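# Close, latch and start the thermal cycler

## Task

Bring the thermal cycler's lid down under control by hand (no dropping or slamming it), latch it, and then press START so the cycler reads Running. The cycler is loose on the table, so at the end it must sit within about a finger's width of its original spot, stay upright and be barely rotated. The plate must remain lying flat in its block. Everything must stay in place without the robot holding it. Finish by releasing and backing the gripper away.

## Robot and tools

Robot: a single seven-joint xArm7 arm carrying a two-finger parallel gripper. Its fingers extend along the gripper's +z axis and close along the gripper's y axis. The reported hand point (end_effector_position, the URDF link pinch) sits midway between the pads when they are shut, roughly 2 cm short of the fingertips. Closing pushes the tips about 10 mm further along +z. Maximum opening between pads is 84 mm, so a plate, block or reservoir can be gripped only across its width and on its body above any flange. Avoid driving a pad down over a base flange, because it may jam there even after opening.

Frames: results report pose in the scene frame, with its origin on the table top below the arm base, +z up, +x forward and +y to the left when looking along +x. Position is in metres, orientation is a wxyz quaternion, and velocities are in m/s and rad/s. The printed position may be slightly off, more so at long reach. Motion commands, by contrast, are expressed in the gripper's own axes.

The row format, shared by execute_actions and move: seven plain numbers, each between -1 and 1, in the order dx, dy, dz, rx, ry, rz, opening. The first six are an offset, not an absolute pose. They are counted from the gripper pose shown in the most recent result that reports it. Before any such result exists, and for the second or later call in a single reply, they are counted from wherever the robot is when the action starts. A value of 1.0 equals 0.6 m of travel or 180 degrees of turn, and rx, ry, rz form a single rotation vector. Opening is absolute: +1 is fully open (0.084 m) and -1 is fully closed. All zeros do not hold still; they pull the hand back to the reference pose.

execute_actions takes "actions", a list holding one item or none. An empty list just returns the current state. {"rows": [...], "steps": n} runs up to 15 rows, one per control step of 1/30 s, for n steps (n at most 15, default 15). Every row is measured from the same reference pose, not chained from the previous row, and the last row repeats if n exceeds the row count. {"steps": n} with no rows is a wait of up to 300 steps, counted from the previous result, so your reply time eats into it. An optional "pictures" boolean controls whether camera images come back. A call that gets refused sends nothing to the robot.

move takes "target", one row as above, and "speed", the path's top speed in m/s from 0.002 to 0.5 (default 0.25), with turning capped at twice that figure in rad/s. The path is a straight line lasting 0.5 to 10 s, and it is cut off at 10 s even if short of the target. The gripper rotates the shorter way, lags the path, may overshoot speed near full arm extension, and does not slow for obstacles. Opening is applied at the start. Its result adds a "move:" line saying how it ended (done, off_target, moving, held, fault), which limits acted (paced means the sent pose was clipped; held means a clearance check blocked some steps, after which the arm may jump faster), and the distance left to the target.

wait takes "seconds", from 0 to 10, and sends nothing new. zoom_image takes "camera" (cam_head_left, cam_head_right or cam_wrist, each 672x504) and "region" [x0, y0, x1, y1] in pixels with the origin at top left, no larger than 504 by 504. read_manual returns only licence text. finished_scene takes "scene", the current scene's number, ends it for good and reports whether the goal was met.

Control behaviour: on each step the commanded pose is clipped to 70 mm and 16 degrees from the measured pose, and position wins over orientation if both cannot be met. After an action the arm only continues to the last clipped pose, so read the result and command the remainder next. Against something solid the push keeps building while the hand falls short of its target; only moving away ends it. Against something that yields, the hand keeps going. A "pose unreachable" line or HELD marks means the clearance check changed or blocked steps. "Hand target" shows where the controller is currently heading. grip_measured gives the actual finger opening on the command scale. To hold something, command an opening well below it. About 24 N per pad is the limit, and fast closes squeeze harder.

Hazards: contact torque reaching a joint's load limit triggers a torque fault, which backs that joint off, freezes the arm for 10 s and drops the rest of the call. Sustained loads heat motors. A MOTOR HOT line appears from 65 °C, and at 80 °C brakes engage until they cool. Never push anything off the table. Lower the lid gently, press gently, and do not shove the loose cycler. The latch counts only when the lid is fully down and its handle rests fully down on its stop. One method is to swing the handle all the way up (the lid may rise with it) and then back down onto the stop without releasing it. START has no effect until the lid is latched.

Each tool is called after "Request:" as name([rows], argument=value, ...), one row to a line, values as JSON.

## Session

Request:
execute_actions(actions=[])

Scene clock: 0.00 s of 7800.00 s.
end_effector_position=(+0.7283, +0.3152, +0.3427) grip_measured=+1.00 end_effector_quat_wxyz=(-0.258, +0.947, -0.016, +0.189) end_effector_velocity=(+0.000, +0.000, +0.001) end_effector_angular_velocity=(+0.000, -0.002, +0.000)
Joint positions: [ 0.485  0.76  -0.001  2.148  0.43   0.854  0.171  0.084]
Joint velocities: [ 0.001 -0.    -0.001  0.002  0.     0.    -0.    -0.   ]
Motor temperatures (°C, as the motors report them): [37 38 38 34 40 45 40]
Hand target: +0.728, +0.315, +0.343; -0.258, +0.947, -0.016, +0.189

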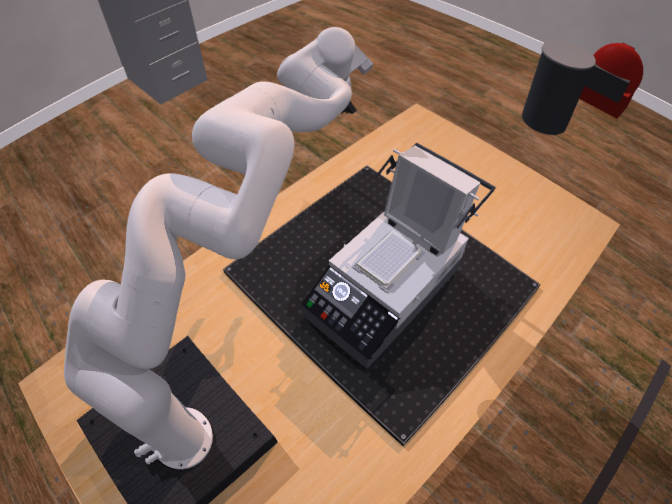

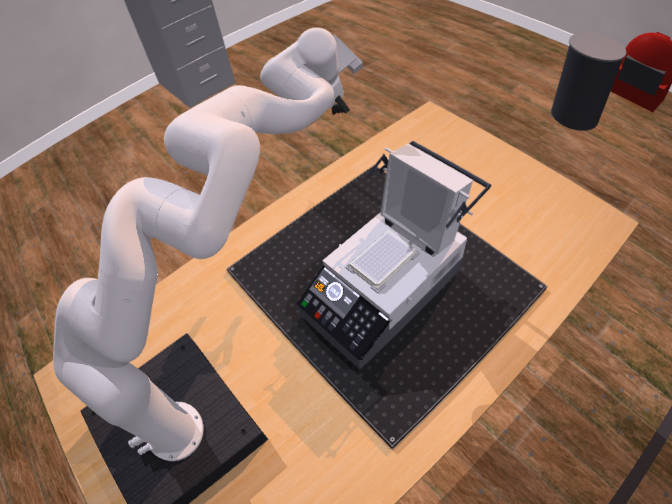

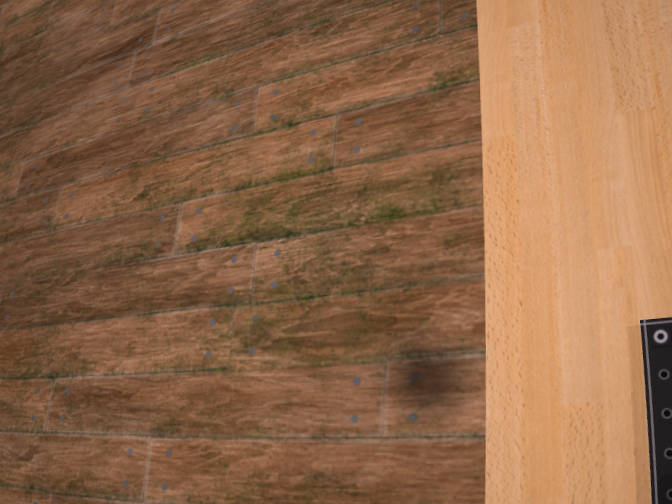

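Request:
zoom_image(camera="cam_head_left", region=[290, 120, 530, 380])

Request:
zoom_image(camera="cam_head_right", region=[290, 120, 530, 380])

Region (290, 120, 530, 380) of cam_head_left's 672x504 image, scaled by 1.938, with more detail than that image has; it fills the left 465 columns of this view, and the rest is white.

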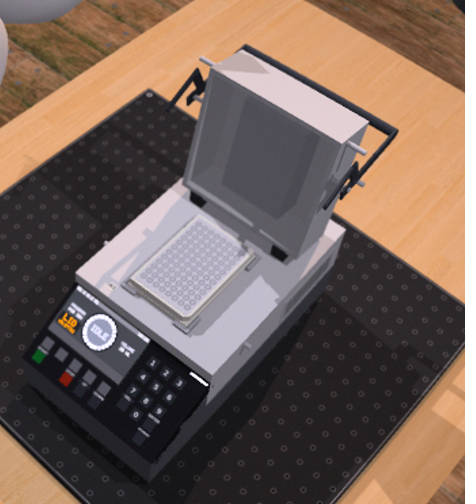

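Region (290, 120, 530, 380) of cam_head_right's 672x504 image, scaled by 1.938, with more detail than that image has; it fills the left 465 columns of this view, and the rest is white.

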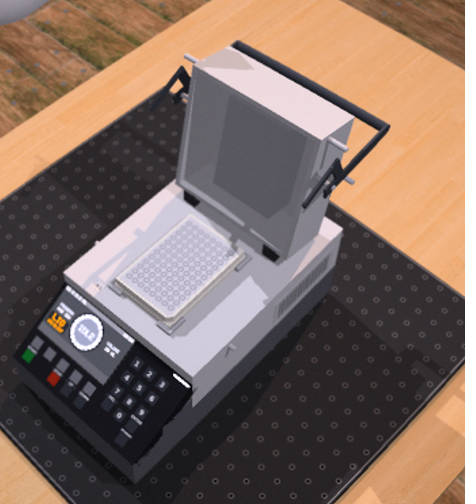

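Request:
move(target=[-0.218,-0.103,-0.465,-0.168,-0.123,-0.01,1])

Request:
move(target=[0,0.4,0,0,0,0,1])

Scene clock: 6.17 s of 7800.00 s.
end_effector_position=(+0.5004, +0.2520, +0.5489) grip_measured=+1.00 end_effector_quat_wxyz=(-0.022, +0.999, +0.001, +0.042) end_effector_velocity=(-0.002, -0.001, +0.002) end_effector_angular_velocity=(-0.001, -0.002, +0.001)
Joint positions: [ 0.668  0.57  -0.079  2.708  0.023  2.028  0.47   0.084]
Joint velocities: [ 0.     0.     0.002  0.009 -0.004  0.007 -0.    -0.   ]
Motor temperatures (°C, as the motors report them): [37 38 38 35 40 45 40]
Hand target: +0.500, +0.252, +0.549; -0.022, +0.999, +0.001, +0.042
Off the commanded pose: 0.001 m, 6 deg.
elbow stopped short: the move would have taken joint 4 (elbow) straighter than the controller allows; a more bent joint 4 avoids this.
After step 90, 1.27 s passed at rest.
move: off_target

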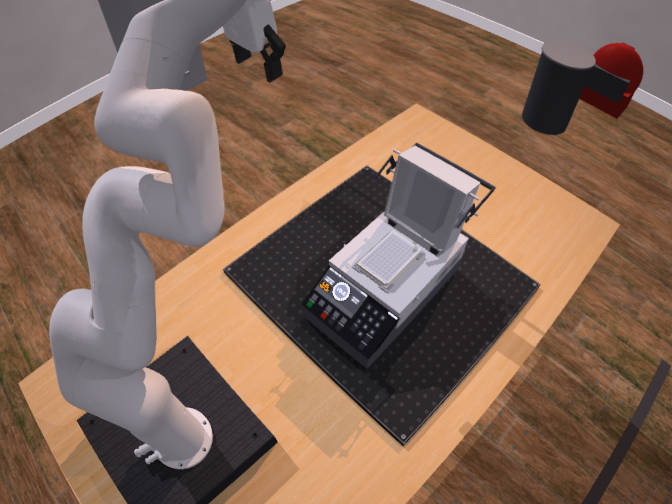

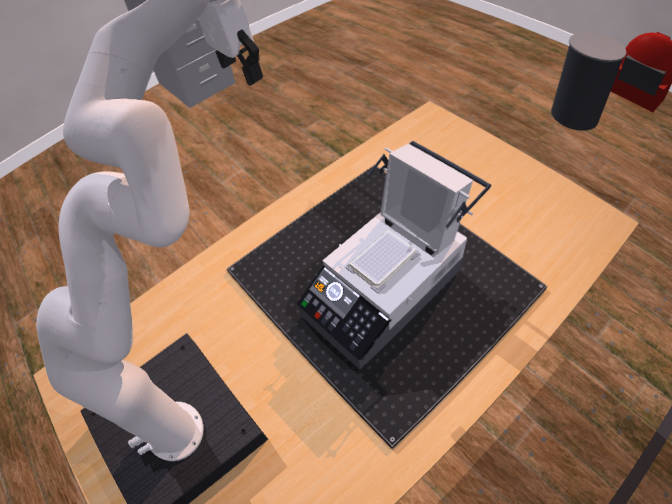

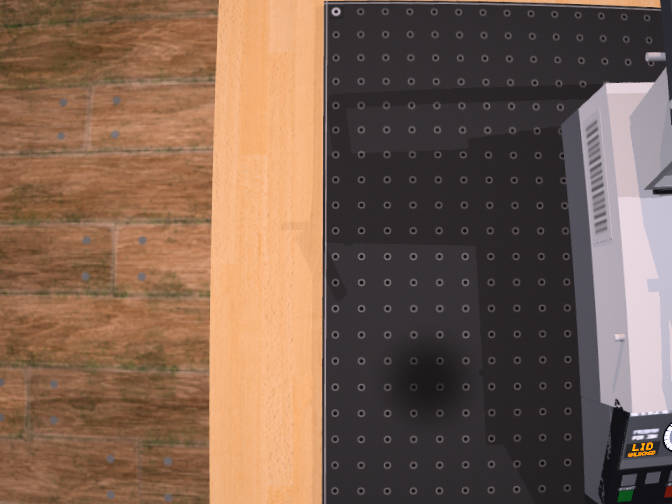

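Scene clock: 7.57 s of 7800.00 s.
end_effector_position=(+0.5008, +0.0136, +0.5392) grip_measured=+1.00 end_effector_quat_wxyz=(-0.022, +0.999, +0.002, +0.042) end_effector_velocity=(+0.001, -0.009, +0.001) end_effector_angular_velocity=(-0.000, -0.010, -0.009)
Joint positions: [ 0.35   0.102 -0.203  1.971  0.049  1.761  0.015  0.084]
Joint velocities: [-0.01  -0.009 -0.009 -0.01   0.    -0.011 -0.01   0.   ]
Motor temperatures (°C, as the motors report them): [37 38 38 35 40 45 40]
Hand target: +0.501, +0.012, +0.539; -0.022, +0.999, +0.001, +0.043
Off the commanded pose: 0.002 m, 0 deg.
move: done

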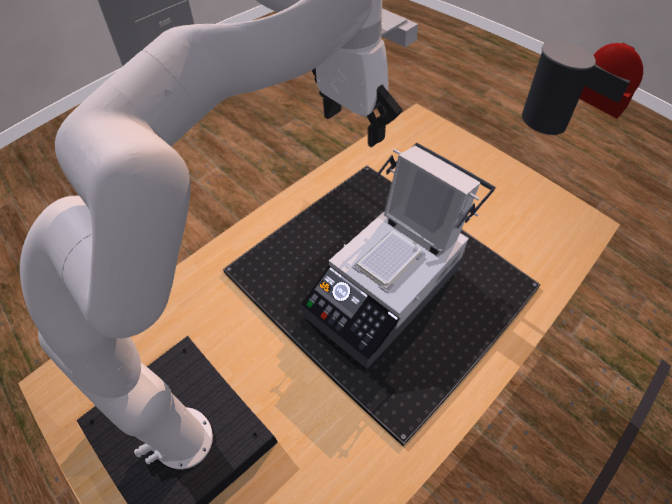

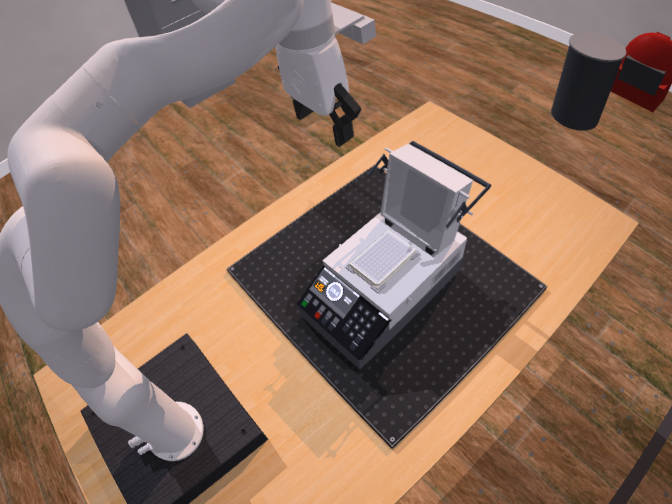

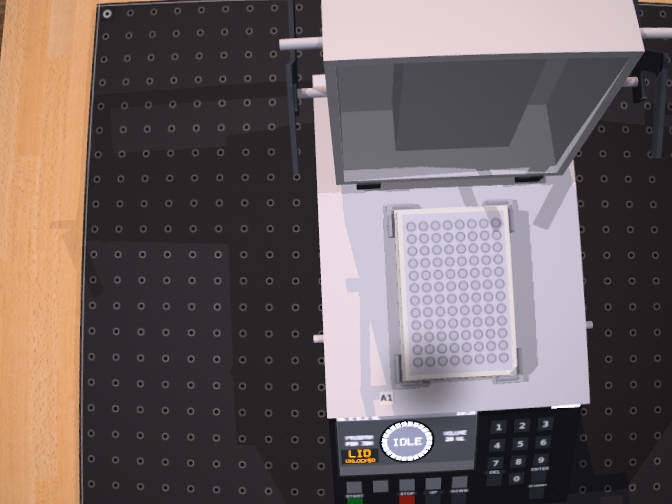

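Request:
move(target=[0.272,0.08,0.137,0,0,0,1])

Scene clock: 12.73 s of 7800.00 s.
end_effector_position=(+0.6690, -0.0316, +0.4687) grip_measured=+1.00 end_effector_quat_wxyz=(-0.019, +0.994, +0.000, +0.108) end_effector_velocity=(+0.003, -0.001, -0.007) end_effector_angular_velocity=(+0.002, +0.007, -0.002)
Joint positions: [ 0.145  0.752 -0.213  2.708  0.204  1.724 -0.084  0.084]
Joint velocities: [-0.011  0.013  0.028  0.004 -0.019 -0.003  0.005 -0.   ]
Motor temperatures (°C, as the motors report them): [37 38 38 35 40 45 40]
Hand target: +0.669, -0.032, +0.468; -0.019, +0.994, +0.000, +0.108
Off the commanded pose: 0.002 m, 8 deg.
elbow stopped short: the move would have taken joint 4 (elbow) straighter than the controller allows; a more bent joint 4 avoids this.
After step 90, 0.83 s passed at rest.
move: off_target

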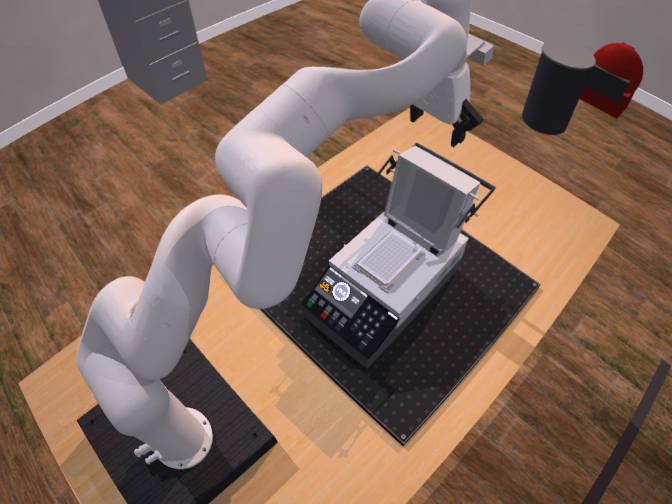

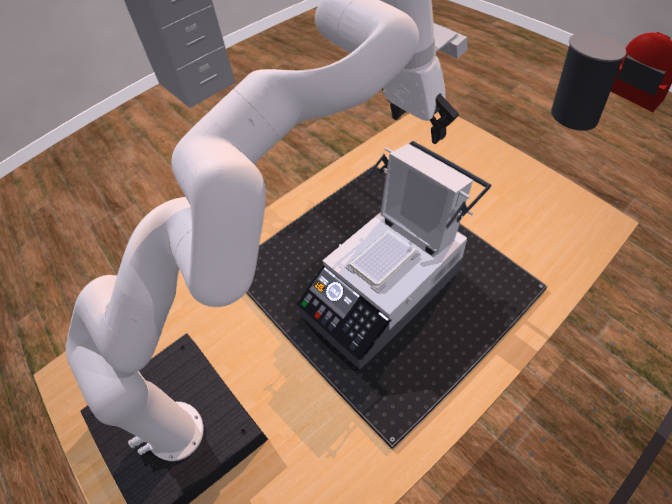

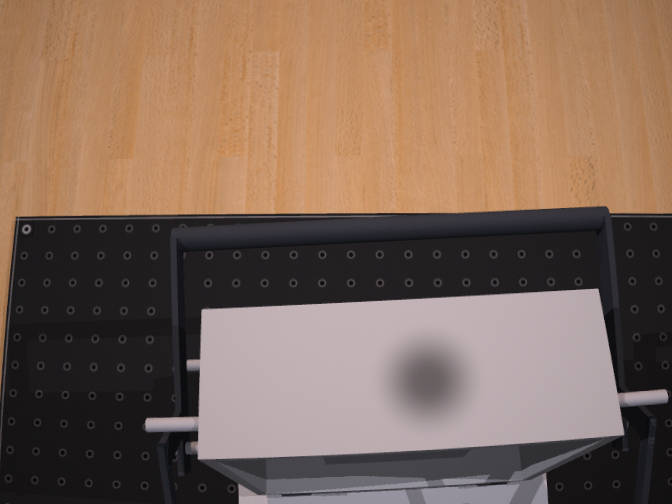

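Request:
move(target=[0.125,-0.025,0.16,0,0,-0.517,-0.2], speed=0.4)

Scene clock: 23.33 s of 7800.00 s.
end_effector_position=(+0.7616, -0.0140, +0.3914) grip_measured=-0.21 end_effector_quat_wxyz=(+0.123, +0.677, +0.711, +0.142) end_effector_velocity=(+0.000, -0.000, -0.003) end_effector_angular_velocity=(-0.009, +0.004, +0.010)
Joint positions: [ 0.131  0.928 -0.045  2.709  0.072  1.379 -1.652  0.035]
Joint velocities: [-0.001  0.003  0.008 -0.003 -0.013 -0.002 -0.009  0.   ]
Motor temperatures (°C, as the motors report them): [37 39 38 36 40 45 40]
Hand target: +0.762, -0.014, +0.391; +0.123, +0.677, +0.711, +0.142
Off the commanded pose: 0.002 m, 9 deg.
elbow stopped short: the move would have taken joint 4 (elbow) straighter than the controller allows; a more bent joint 4 avoids this.
After step 90, 5.03 s passed at rest.
move: off_target

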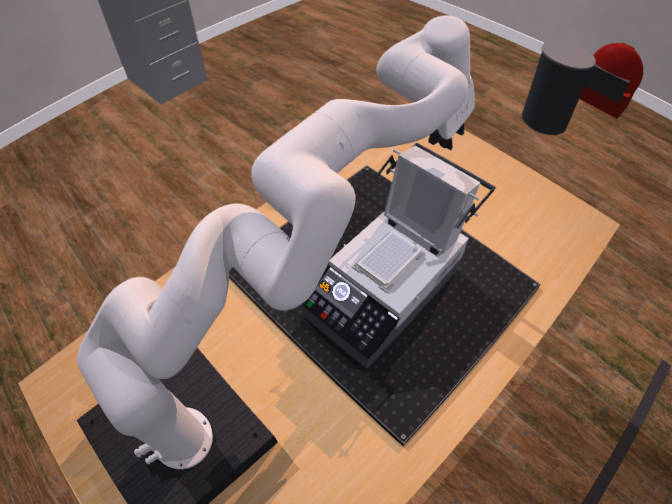

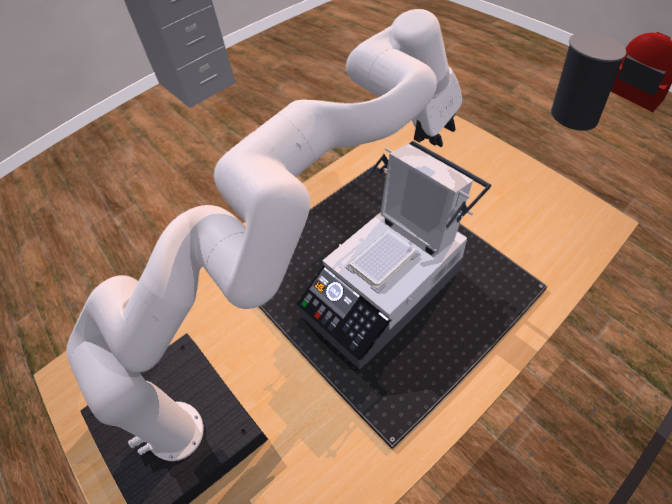

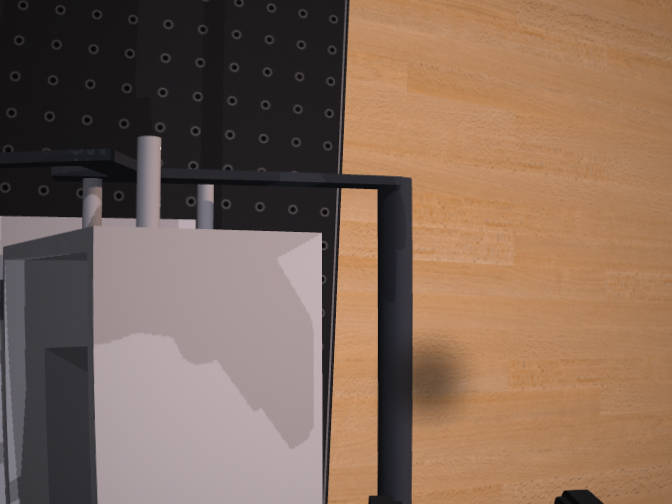

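Request:
move(target=[0,-0.008,0.08,0.055,0,0,-0.4], speed=0.1)

Scene clock: 27.83 s of 7800.00 s.
end_effector_position=(+0.7737, -0.0127, +0.3452) grip_measured=-0.42 end_effector_quat_wxyz=(+0.118, +0.679, +0.712, +0.130) end_effector_velocity=(+0.001, -0.000, +0.003) end_effector_angular_velocity=(-0.001, -0.009, -0.000)
Joint positions: [ 0.135  0.998 -0.041  2.709  0.056  1.334 -1.647  0.026]
Joint velocities: [-0.002 -0.001  0.007  0.004 -0.007 -0.005  0.002 -0.   ]
Motor temperatures (°C, as the motors report them): [37 39 38 36 40 45 40]
Hand target: +0.774, -0.013, +0.345; +0.118, +0.679, +0.712, +0.130
Off the commanded pose: 0.001 m, 8 deg.
elbow stopped short: the move would have taken joint 4 (elbow) straighter than the controller allows; a more bent joint 4 avoids this.
After step 90, 0.30 s passed at rest.
move: off_target

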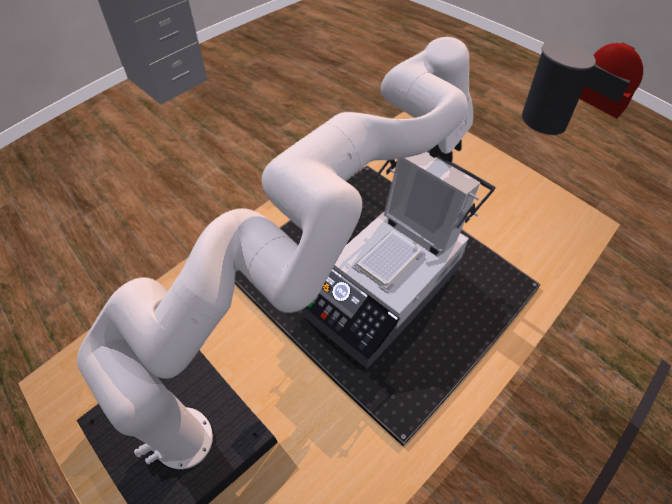

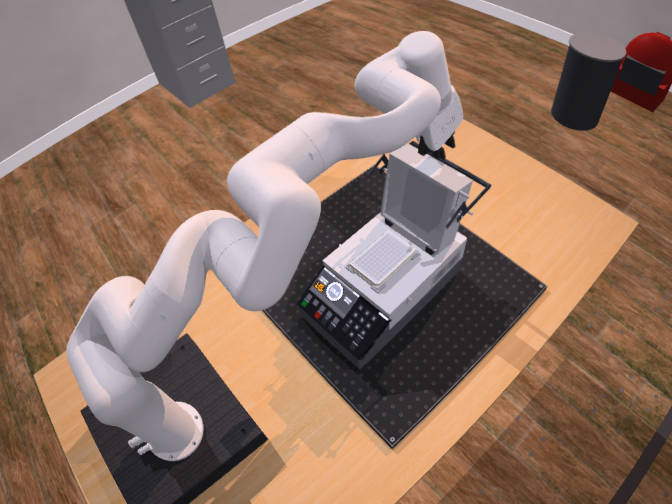

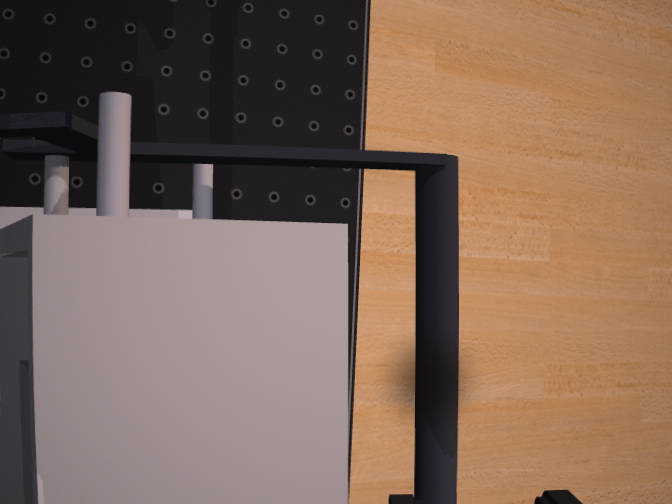

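Request:
move(target=[0,-0.004,0.045,0.05,0,0,-0.45], speed=0.03)

Scene clock: 33.13 s of 7800.00 s.
end_effector_position=(+0.7798, -0.0123, +0.3188) grip_measured=-0.47 end_effector_quat_wxyz=(+0.117, +0.681, +0.713, +0.123) end_effector_velocity=(+0.000, -0.001, +0.000) end_effector_angular_velocity=(-0.001, -0.002, -0.002)
Joint positions: [ 0.136  1.038 -0.031  2.709  0.037  1.305 -1.64   0.024]
Joint velocities: [-0.002  0.001  0.004  0.001 -0.005 -0.002  0.001  0.   ]
Motor temperatures (°C, as the motors report them): [37 39 38 36 40 45 40]
Hand target: +0.780, -0.012, +0.319; +0.117, +0.681, +0.713, +0.123
Off the commanded pose: 0.001 m, 8 deg.
elbow stopped short: the move would have taken joint 4 (elbow) straighter than the controller allows; a more bent joint 4 avoids this.
move: off_target

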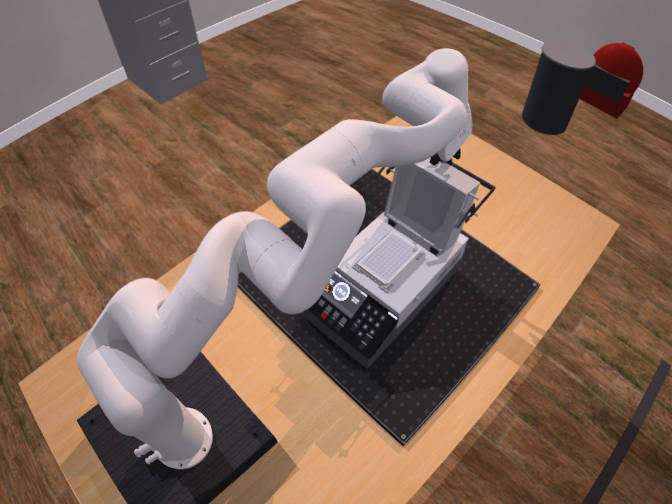

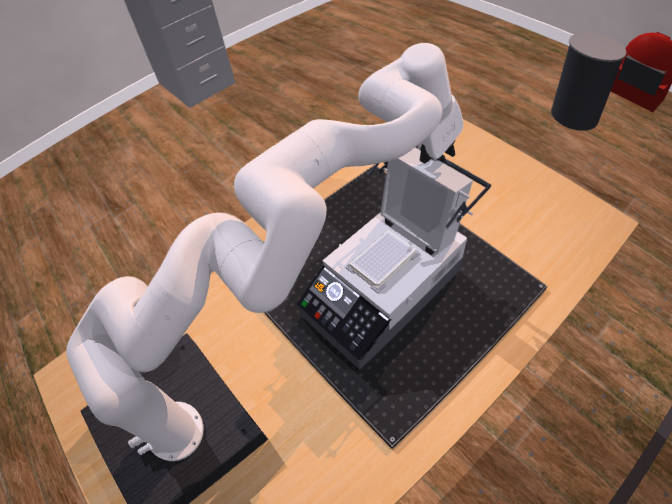

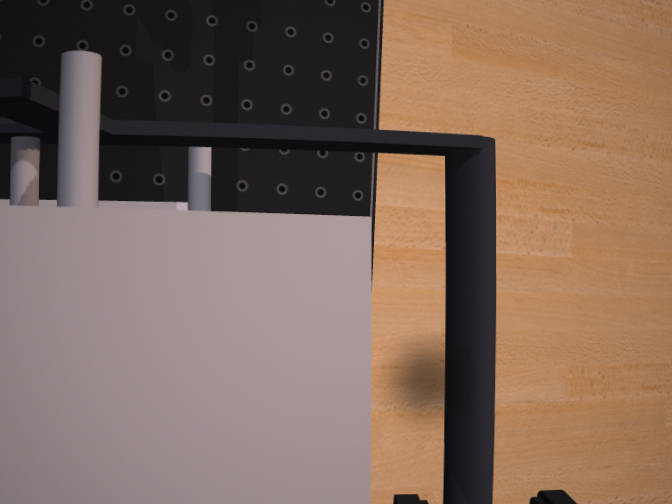

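Request:
move(target=[0,0,0.018,0.02,0,0,-0.5], speed=0.02)

Request:
move(target=[0,0,0,0,0,0,-1])

Scene clock: 35.80 s of 7800.00 s.
end_effector_position=(+0.7827, -0.0121, +0.3098) grip_measured=-0.52 end_effector_quat_wxyz=(+0.118, +0.681, +0.713, +0.122) end_effector_velocity=(-0.000, -0.000, -0.000) end_effector_angular_velocity=(-0.000, +0.001, -0.000)
Joint positions: [ 0.136  1.053 -0.027  2.71   0.029  1.29  -1.637  0.021]
Joint velocities: [-0.001  0.001  0.003  0.    -0.003  0.001  0.001 -0.   ]
Motor temperatures (°C, as the motors report them): [37 39 38 36 40 45 40]
Hand target: +0.782, -0.012, +0.308; +0.117, +0.681, +0.713, +0.121
Off the commanded pose: 0.001 m, 4 deg.
elbow stopped short: the move would have taken joint 4 (elbow) straighter than the controller allows; a more bent joint 4 avoids this.
move: off_target

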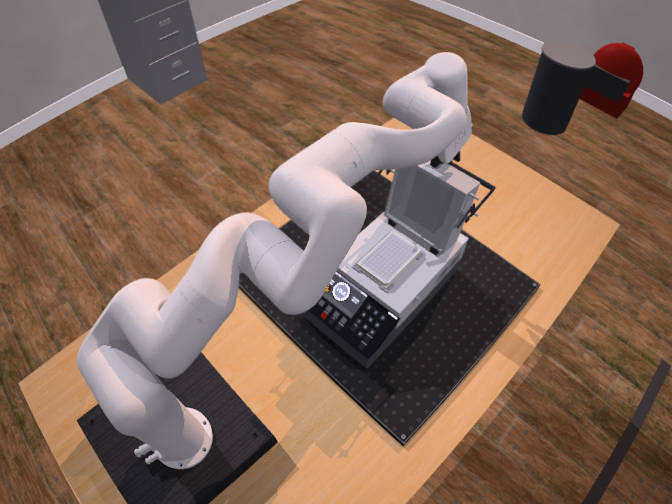

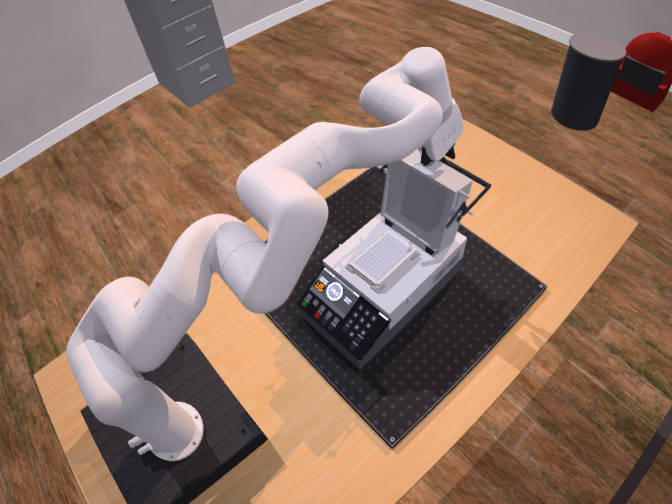

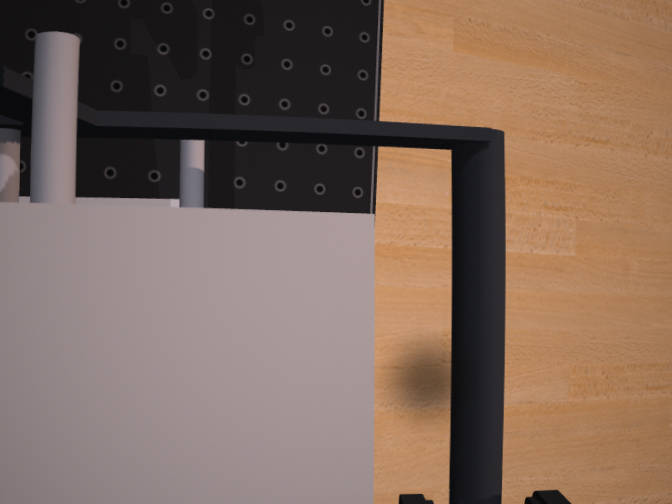

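Scene clock: 36.30 s of 7800.00 s.
end_effector_position=(+0.7827, -0.0121, +0.3095) grip_measured=-1.00 end_effector_quat_wxyz=(+0.118, +0.681, +0.713, +0.122) end_effector_velocity=(+0.000, +0.000, -0.000) end_effector_angular_velocity=(+0.001, -0.000, -0.000)
Joint positions: [ 0.136  1.053 -0.027  2.709  0.029  1.29  -1.637  0.   ]
Joint velocities: [-0.     0.001 -0.     0.001  0.001 -0.     0.     0.   ]
Motor temperatures (°C, as the motors report them): [37 39 38 36 40 45 40]
Hand target: +0.783, -0.012, +0.310; +0.118, +0.681, +0.713, +0.122
Off the commanded pose: 0.000 m, 0 deg.
elbow stopped short: the move would have taken joint 4 (elbow) straighter than the controller allows; a more bent joint 4 avoids this.
move: done

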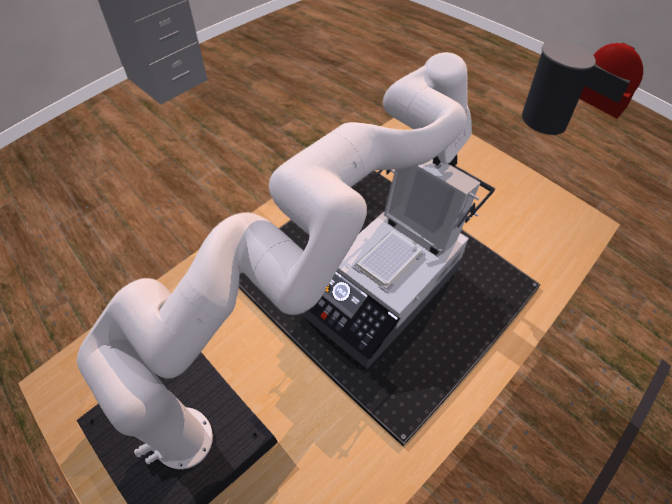

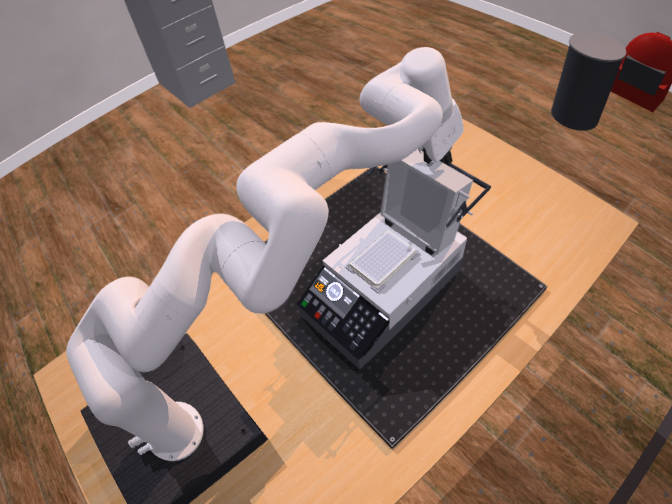

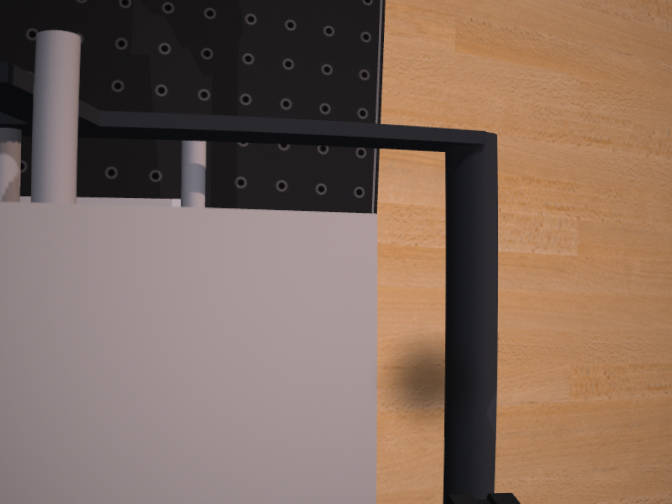

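Request:
move(target=[0,0,-0.03,0,0,0,-0.62], speed=0.05)

Scene clock: 45.77 s of 7800.00 s.
end_effector_position=(+0.7768, -0.0123, +0.3262) grip_measured=-0.64 end_effector_quat_wxyz=(+0.118, +0.681, +0.713, +0.121) end_effector_velocity=(-0.001, -0.000, -0.004) end_effector_angular_velocity=(+0.000, +0.008, -0.000)
Joint positions: [ 0.137  1.014 -0.028  2.687  0.029  1.308 -1.637  0.016]
Joint velocities: [ 0.    -0.021 -0.    -0.046  0.    -0.017 -0.001 -0.   ]
Motor temperatures (°C, as the motors report them): [37 40 38 37 40 45 40]
Hand target: +0.777, -0.012, +0.327; +0.118, +0.681, +0.713, +0.122
Off the commanded pose: 0.000 m, 0 deg.
After step 90, 5.70 s passed at rest.
move: done

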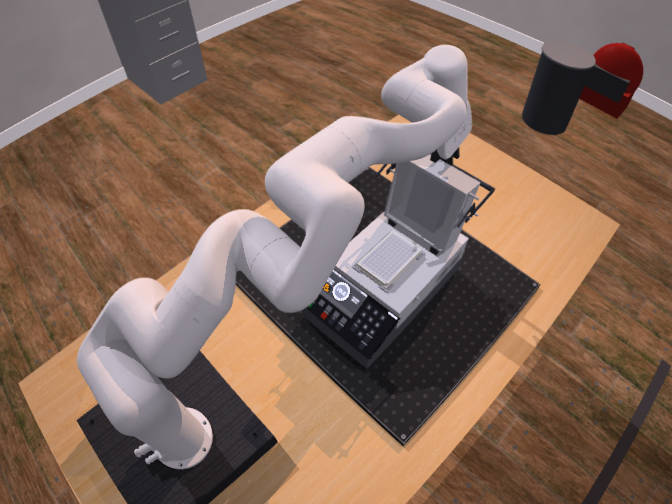

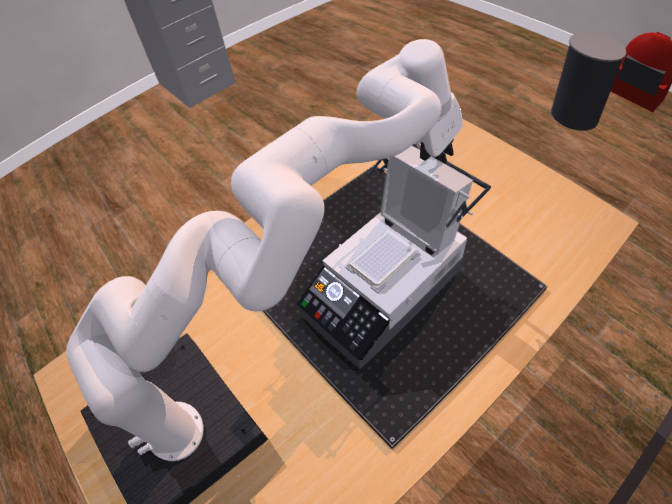

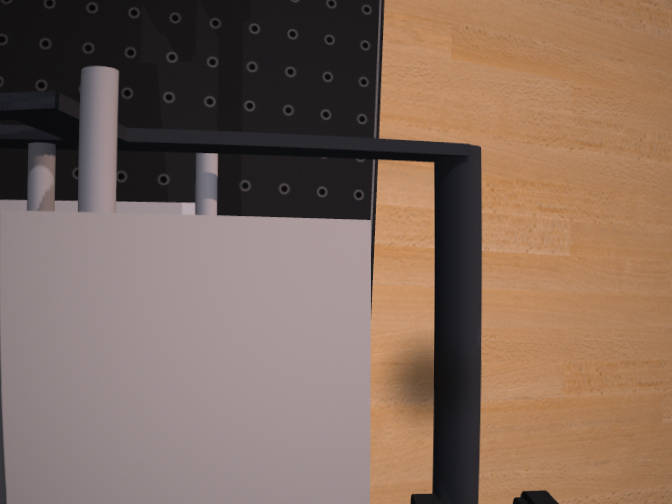

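Request:
move(target=[0,-0.005,0.053,0,0,0,-0.62], speed=0.02)

Scene clock: 48.40 s of 7800.00 s.
end_effector_position=(+0.7858, -0.0120, +0.3050) grip_measured=-0.64 end_effector_quat_wxyz=(+0.123, +0.680, +0.712, +0.127) end_effector_velocity=(-0.000, +0.000, +0.001) end_effector_angular_velocity=(-0.000, -0.001, +0.000)
Joint positions: [ 0.139  0.999 -0.028  2.591  0.03   1.211 -1.639  0.016]
Joint velocities: [ 0.    -0.004  0.    -0.006 -0.    -0.002 -0.    -0.   ]
Motor temperatures (°C, as the motors report them): [37 40 38 37 40 45 40]
Hand target: +0.784, -0.012, +0.295; +0.118, +0.681, +0.713, +0.121
Off the commanded pose: 0.010 m, 1 deg.
move: off_target

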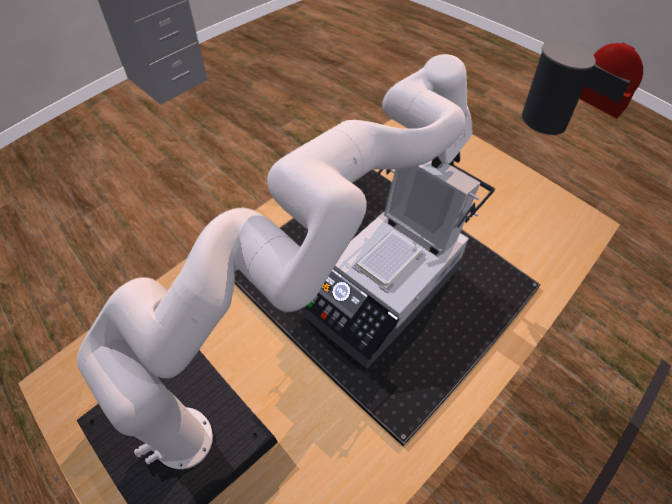

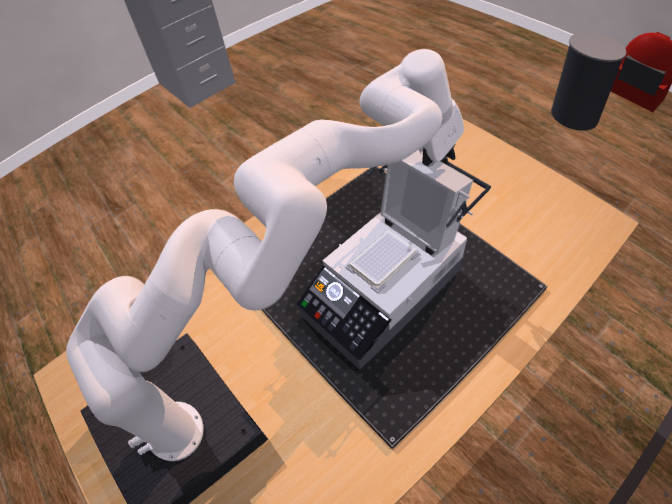

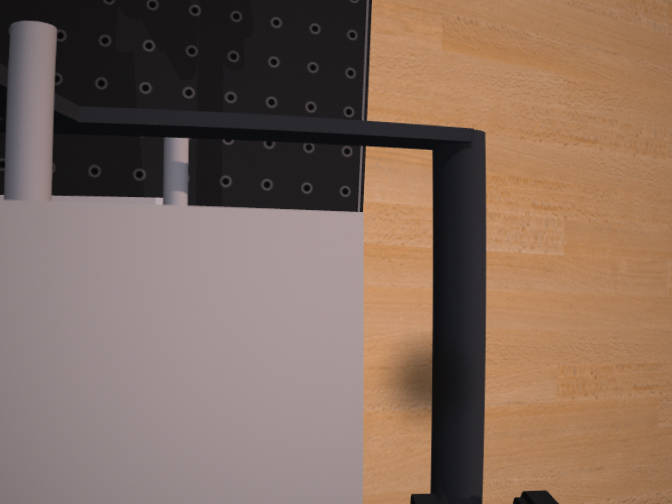

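Request:
move(target=[0,0,-0.04,0,0,0,-0.62], speed=0.08)

Request:
move(target=[0,0.03,0,-0.04,0,0,-1], speed=0.08)

Request:
move(target=[0,0,0.062,0,0,0,-1], speed=0.04)

Scene clock: 52.90 s of 7800.00 s.
end_effector_position=(+0.7774, -0.0122, +0.3262) grip_measured=-0.64 end_effector_quat_wxyz=(+0.122, +0.680, +0.712, +0.126) end_effector_velocity=(+0.001, -0.000, +0.004) end_effector_angular_velocity=(+0.000, -0.008, -0.000)
Joint positions: [ 0.14   0.942 -0.029  2.551  0.029  1.231 -1.639  0.016]
Joint velocities: [-0.    -0.007  0.    -0.004  0.    -0.005  0.    -0.   ]
Motor temperatures (°C, as the motors report them): [37 39 38 36 40 45 40]
Hand target: +0.778, -0.012, +0.328; +0.123, +0.680, +0.712, +0.127
Off the commanded pose: 0.001 m, 0 deg.
After step 90, 0.67 s passed at rest.
move: done

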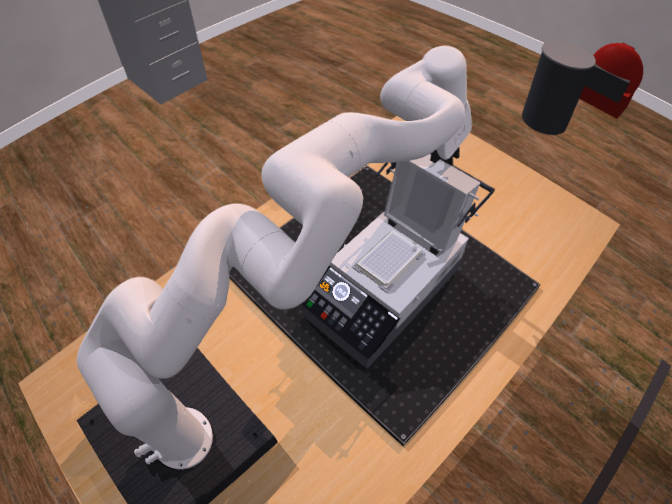

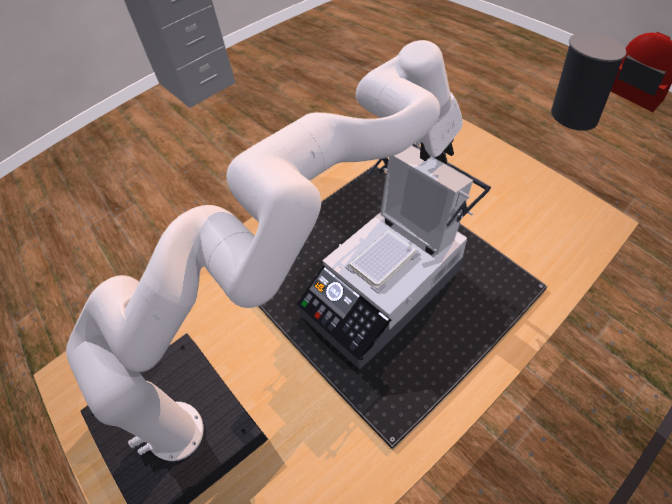

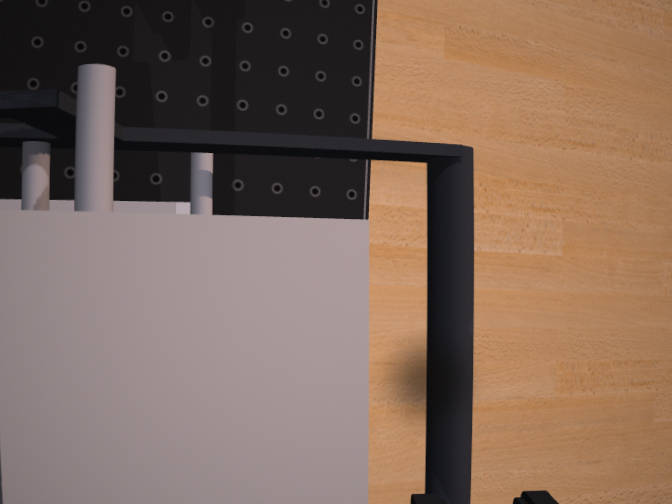

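Scene clock: 54.00 s of 7800.00 s.
end_effector_position=(+0.7943, -0.0115, +0.3324) grip_measured=-1.00 end_effector_quat_wxyz=(+0.165, +0.671, +0.703, +0.170) end_effector_velocity=(+0.001, +0.000, +0.000) end_effector_angular_velocity=(+0.000, -0.010, +0.000)
Joint positions: [ 0.142  0.828 -0.026  2.307  0.036  0.976 -1.645  0.   ]
Joint velocities: [ 0.001 -0.01  -0.    -0.022  0.001 -0.022 -0.001  0.   ]
Motor temperatures (°C, as the motors report them): [37 39 38 36 40 45 40]
Hand target: +0.794, -0.012, +0.332; +0.165, +0.671, +0.702, +0.170
Off the commanded pose: 0.000 m, 0 deg.
move: done

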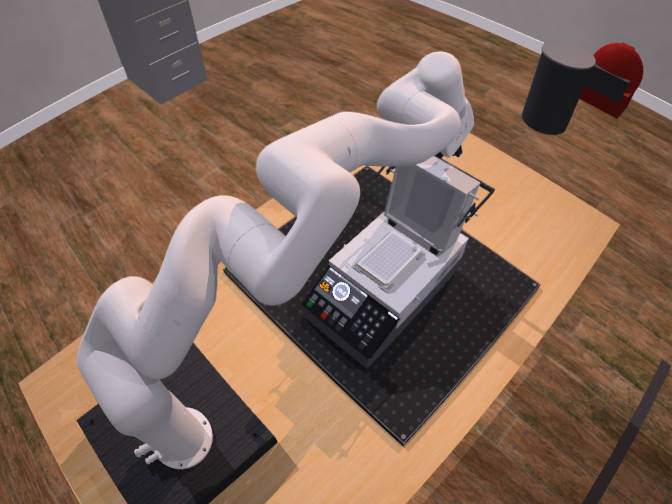

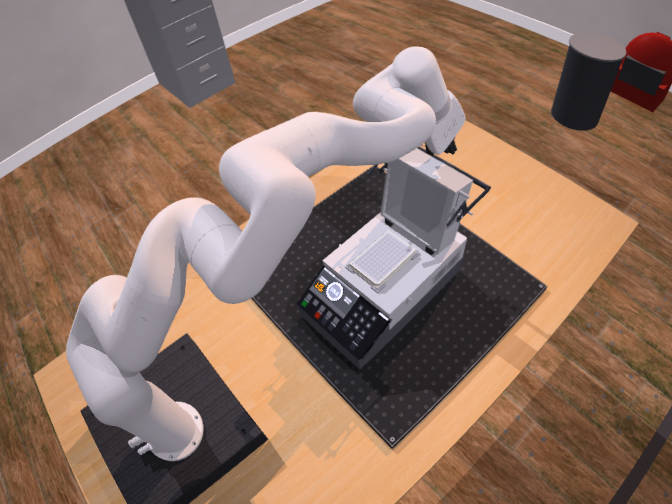

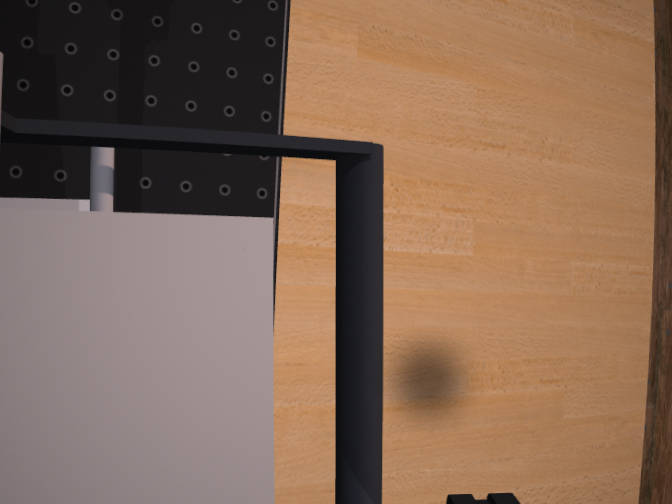

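Scene clock: 55.23 s of 7800.00 s.
end_effector_position=(+0.8124, -0.0109, +0.3070) grip_measured=-1.00 end_effector_quat_wxyz=(+0.169, +0.670, +0.701, +0.174) end_effector_velocity=(+0.001, +0.000, -0.005) end_effector_angular_velocity=(-0.001, +0.008, +0.001)
Joint positions: [ 0.14   0.945 -0.024  2.432  0.036  0.972 -1.644  0.   ]
Joint velocities: [ 0.001  0.017 -0.     0.019 -0.001  0.01   0.001  0.   ]
Motor temperatures (°C, as the motors report them): [37 39 38 36 40 45 40]
Hand target: +0.811, -0.011, +0.299; +0.165, +0.671, +0.703, +0.170
Off the commanded pose: 0.008 m, 1 deg.
move: off_target

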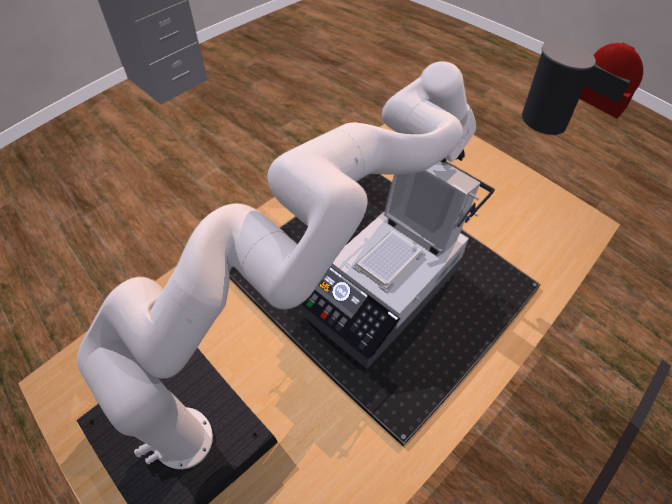

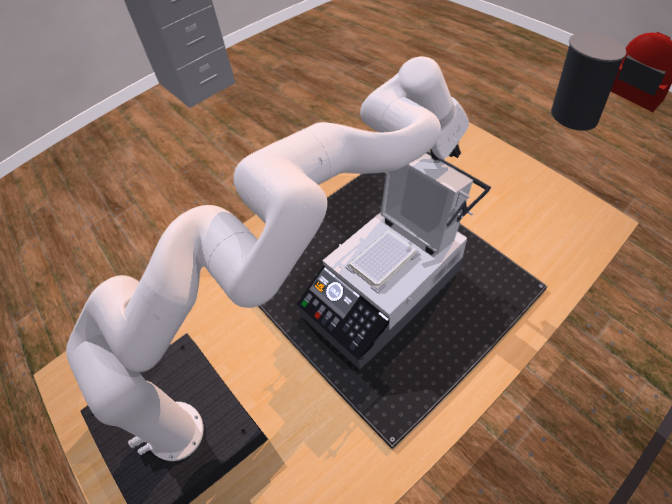

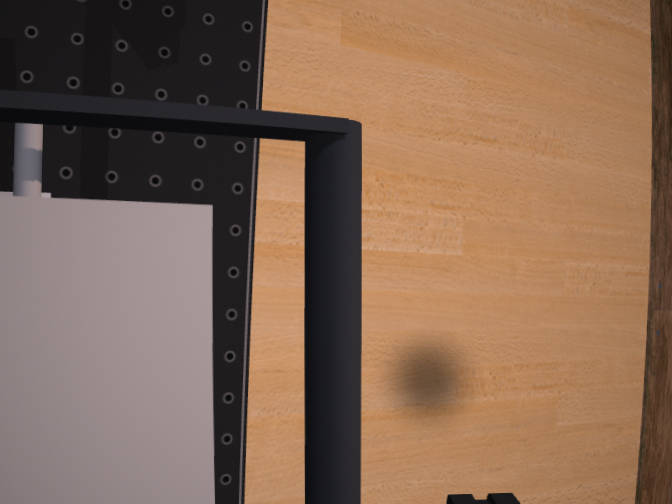

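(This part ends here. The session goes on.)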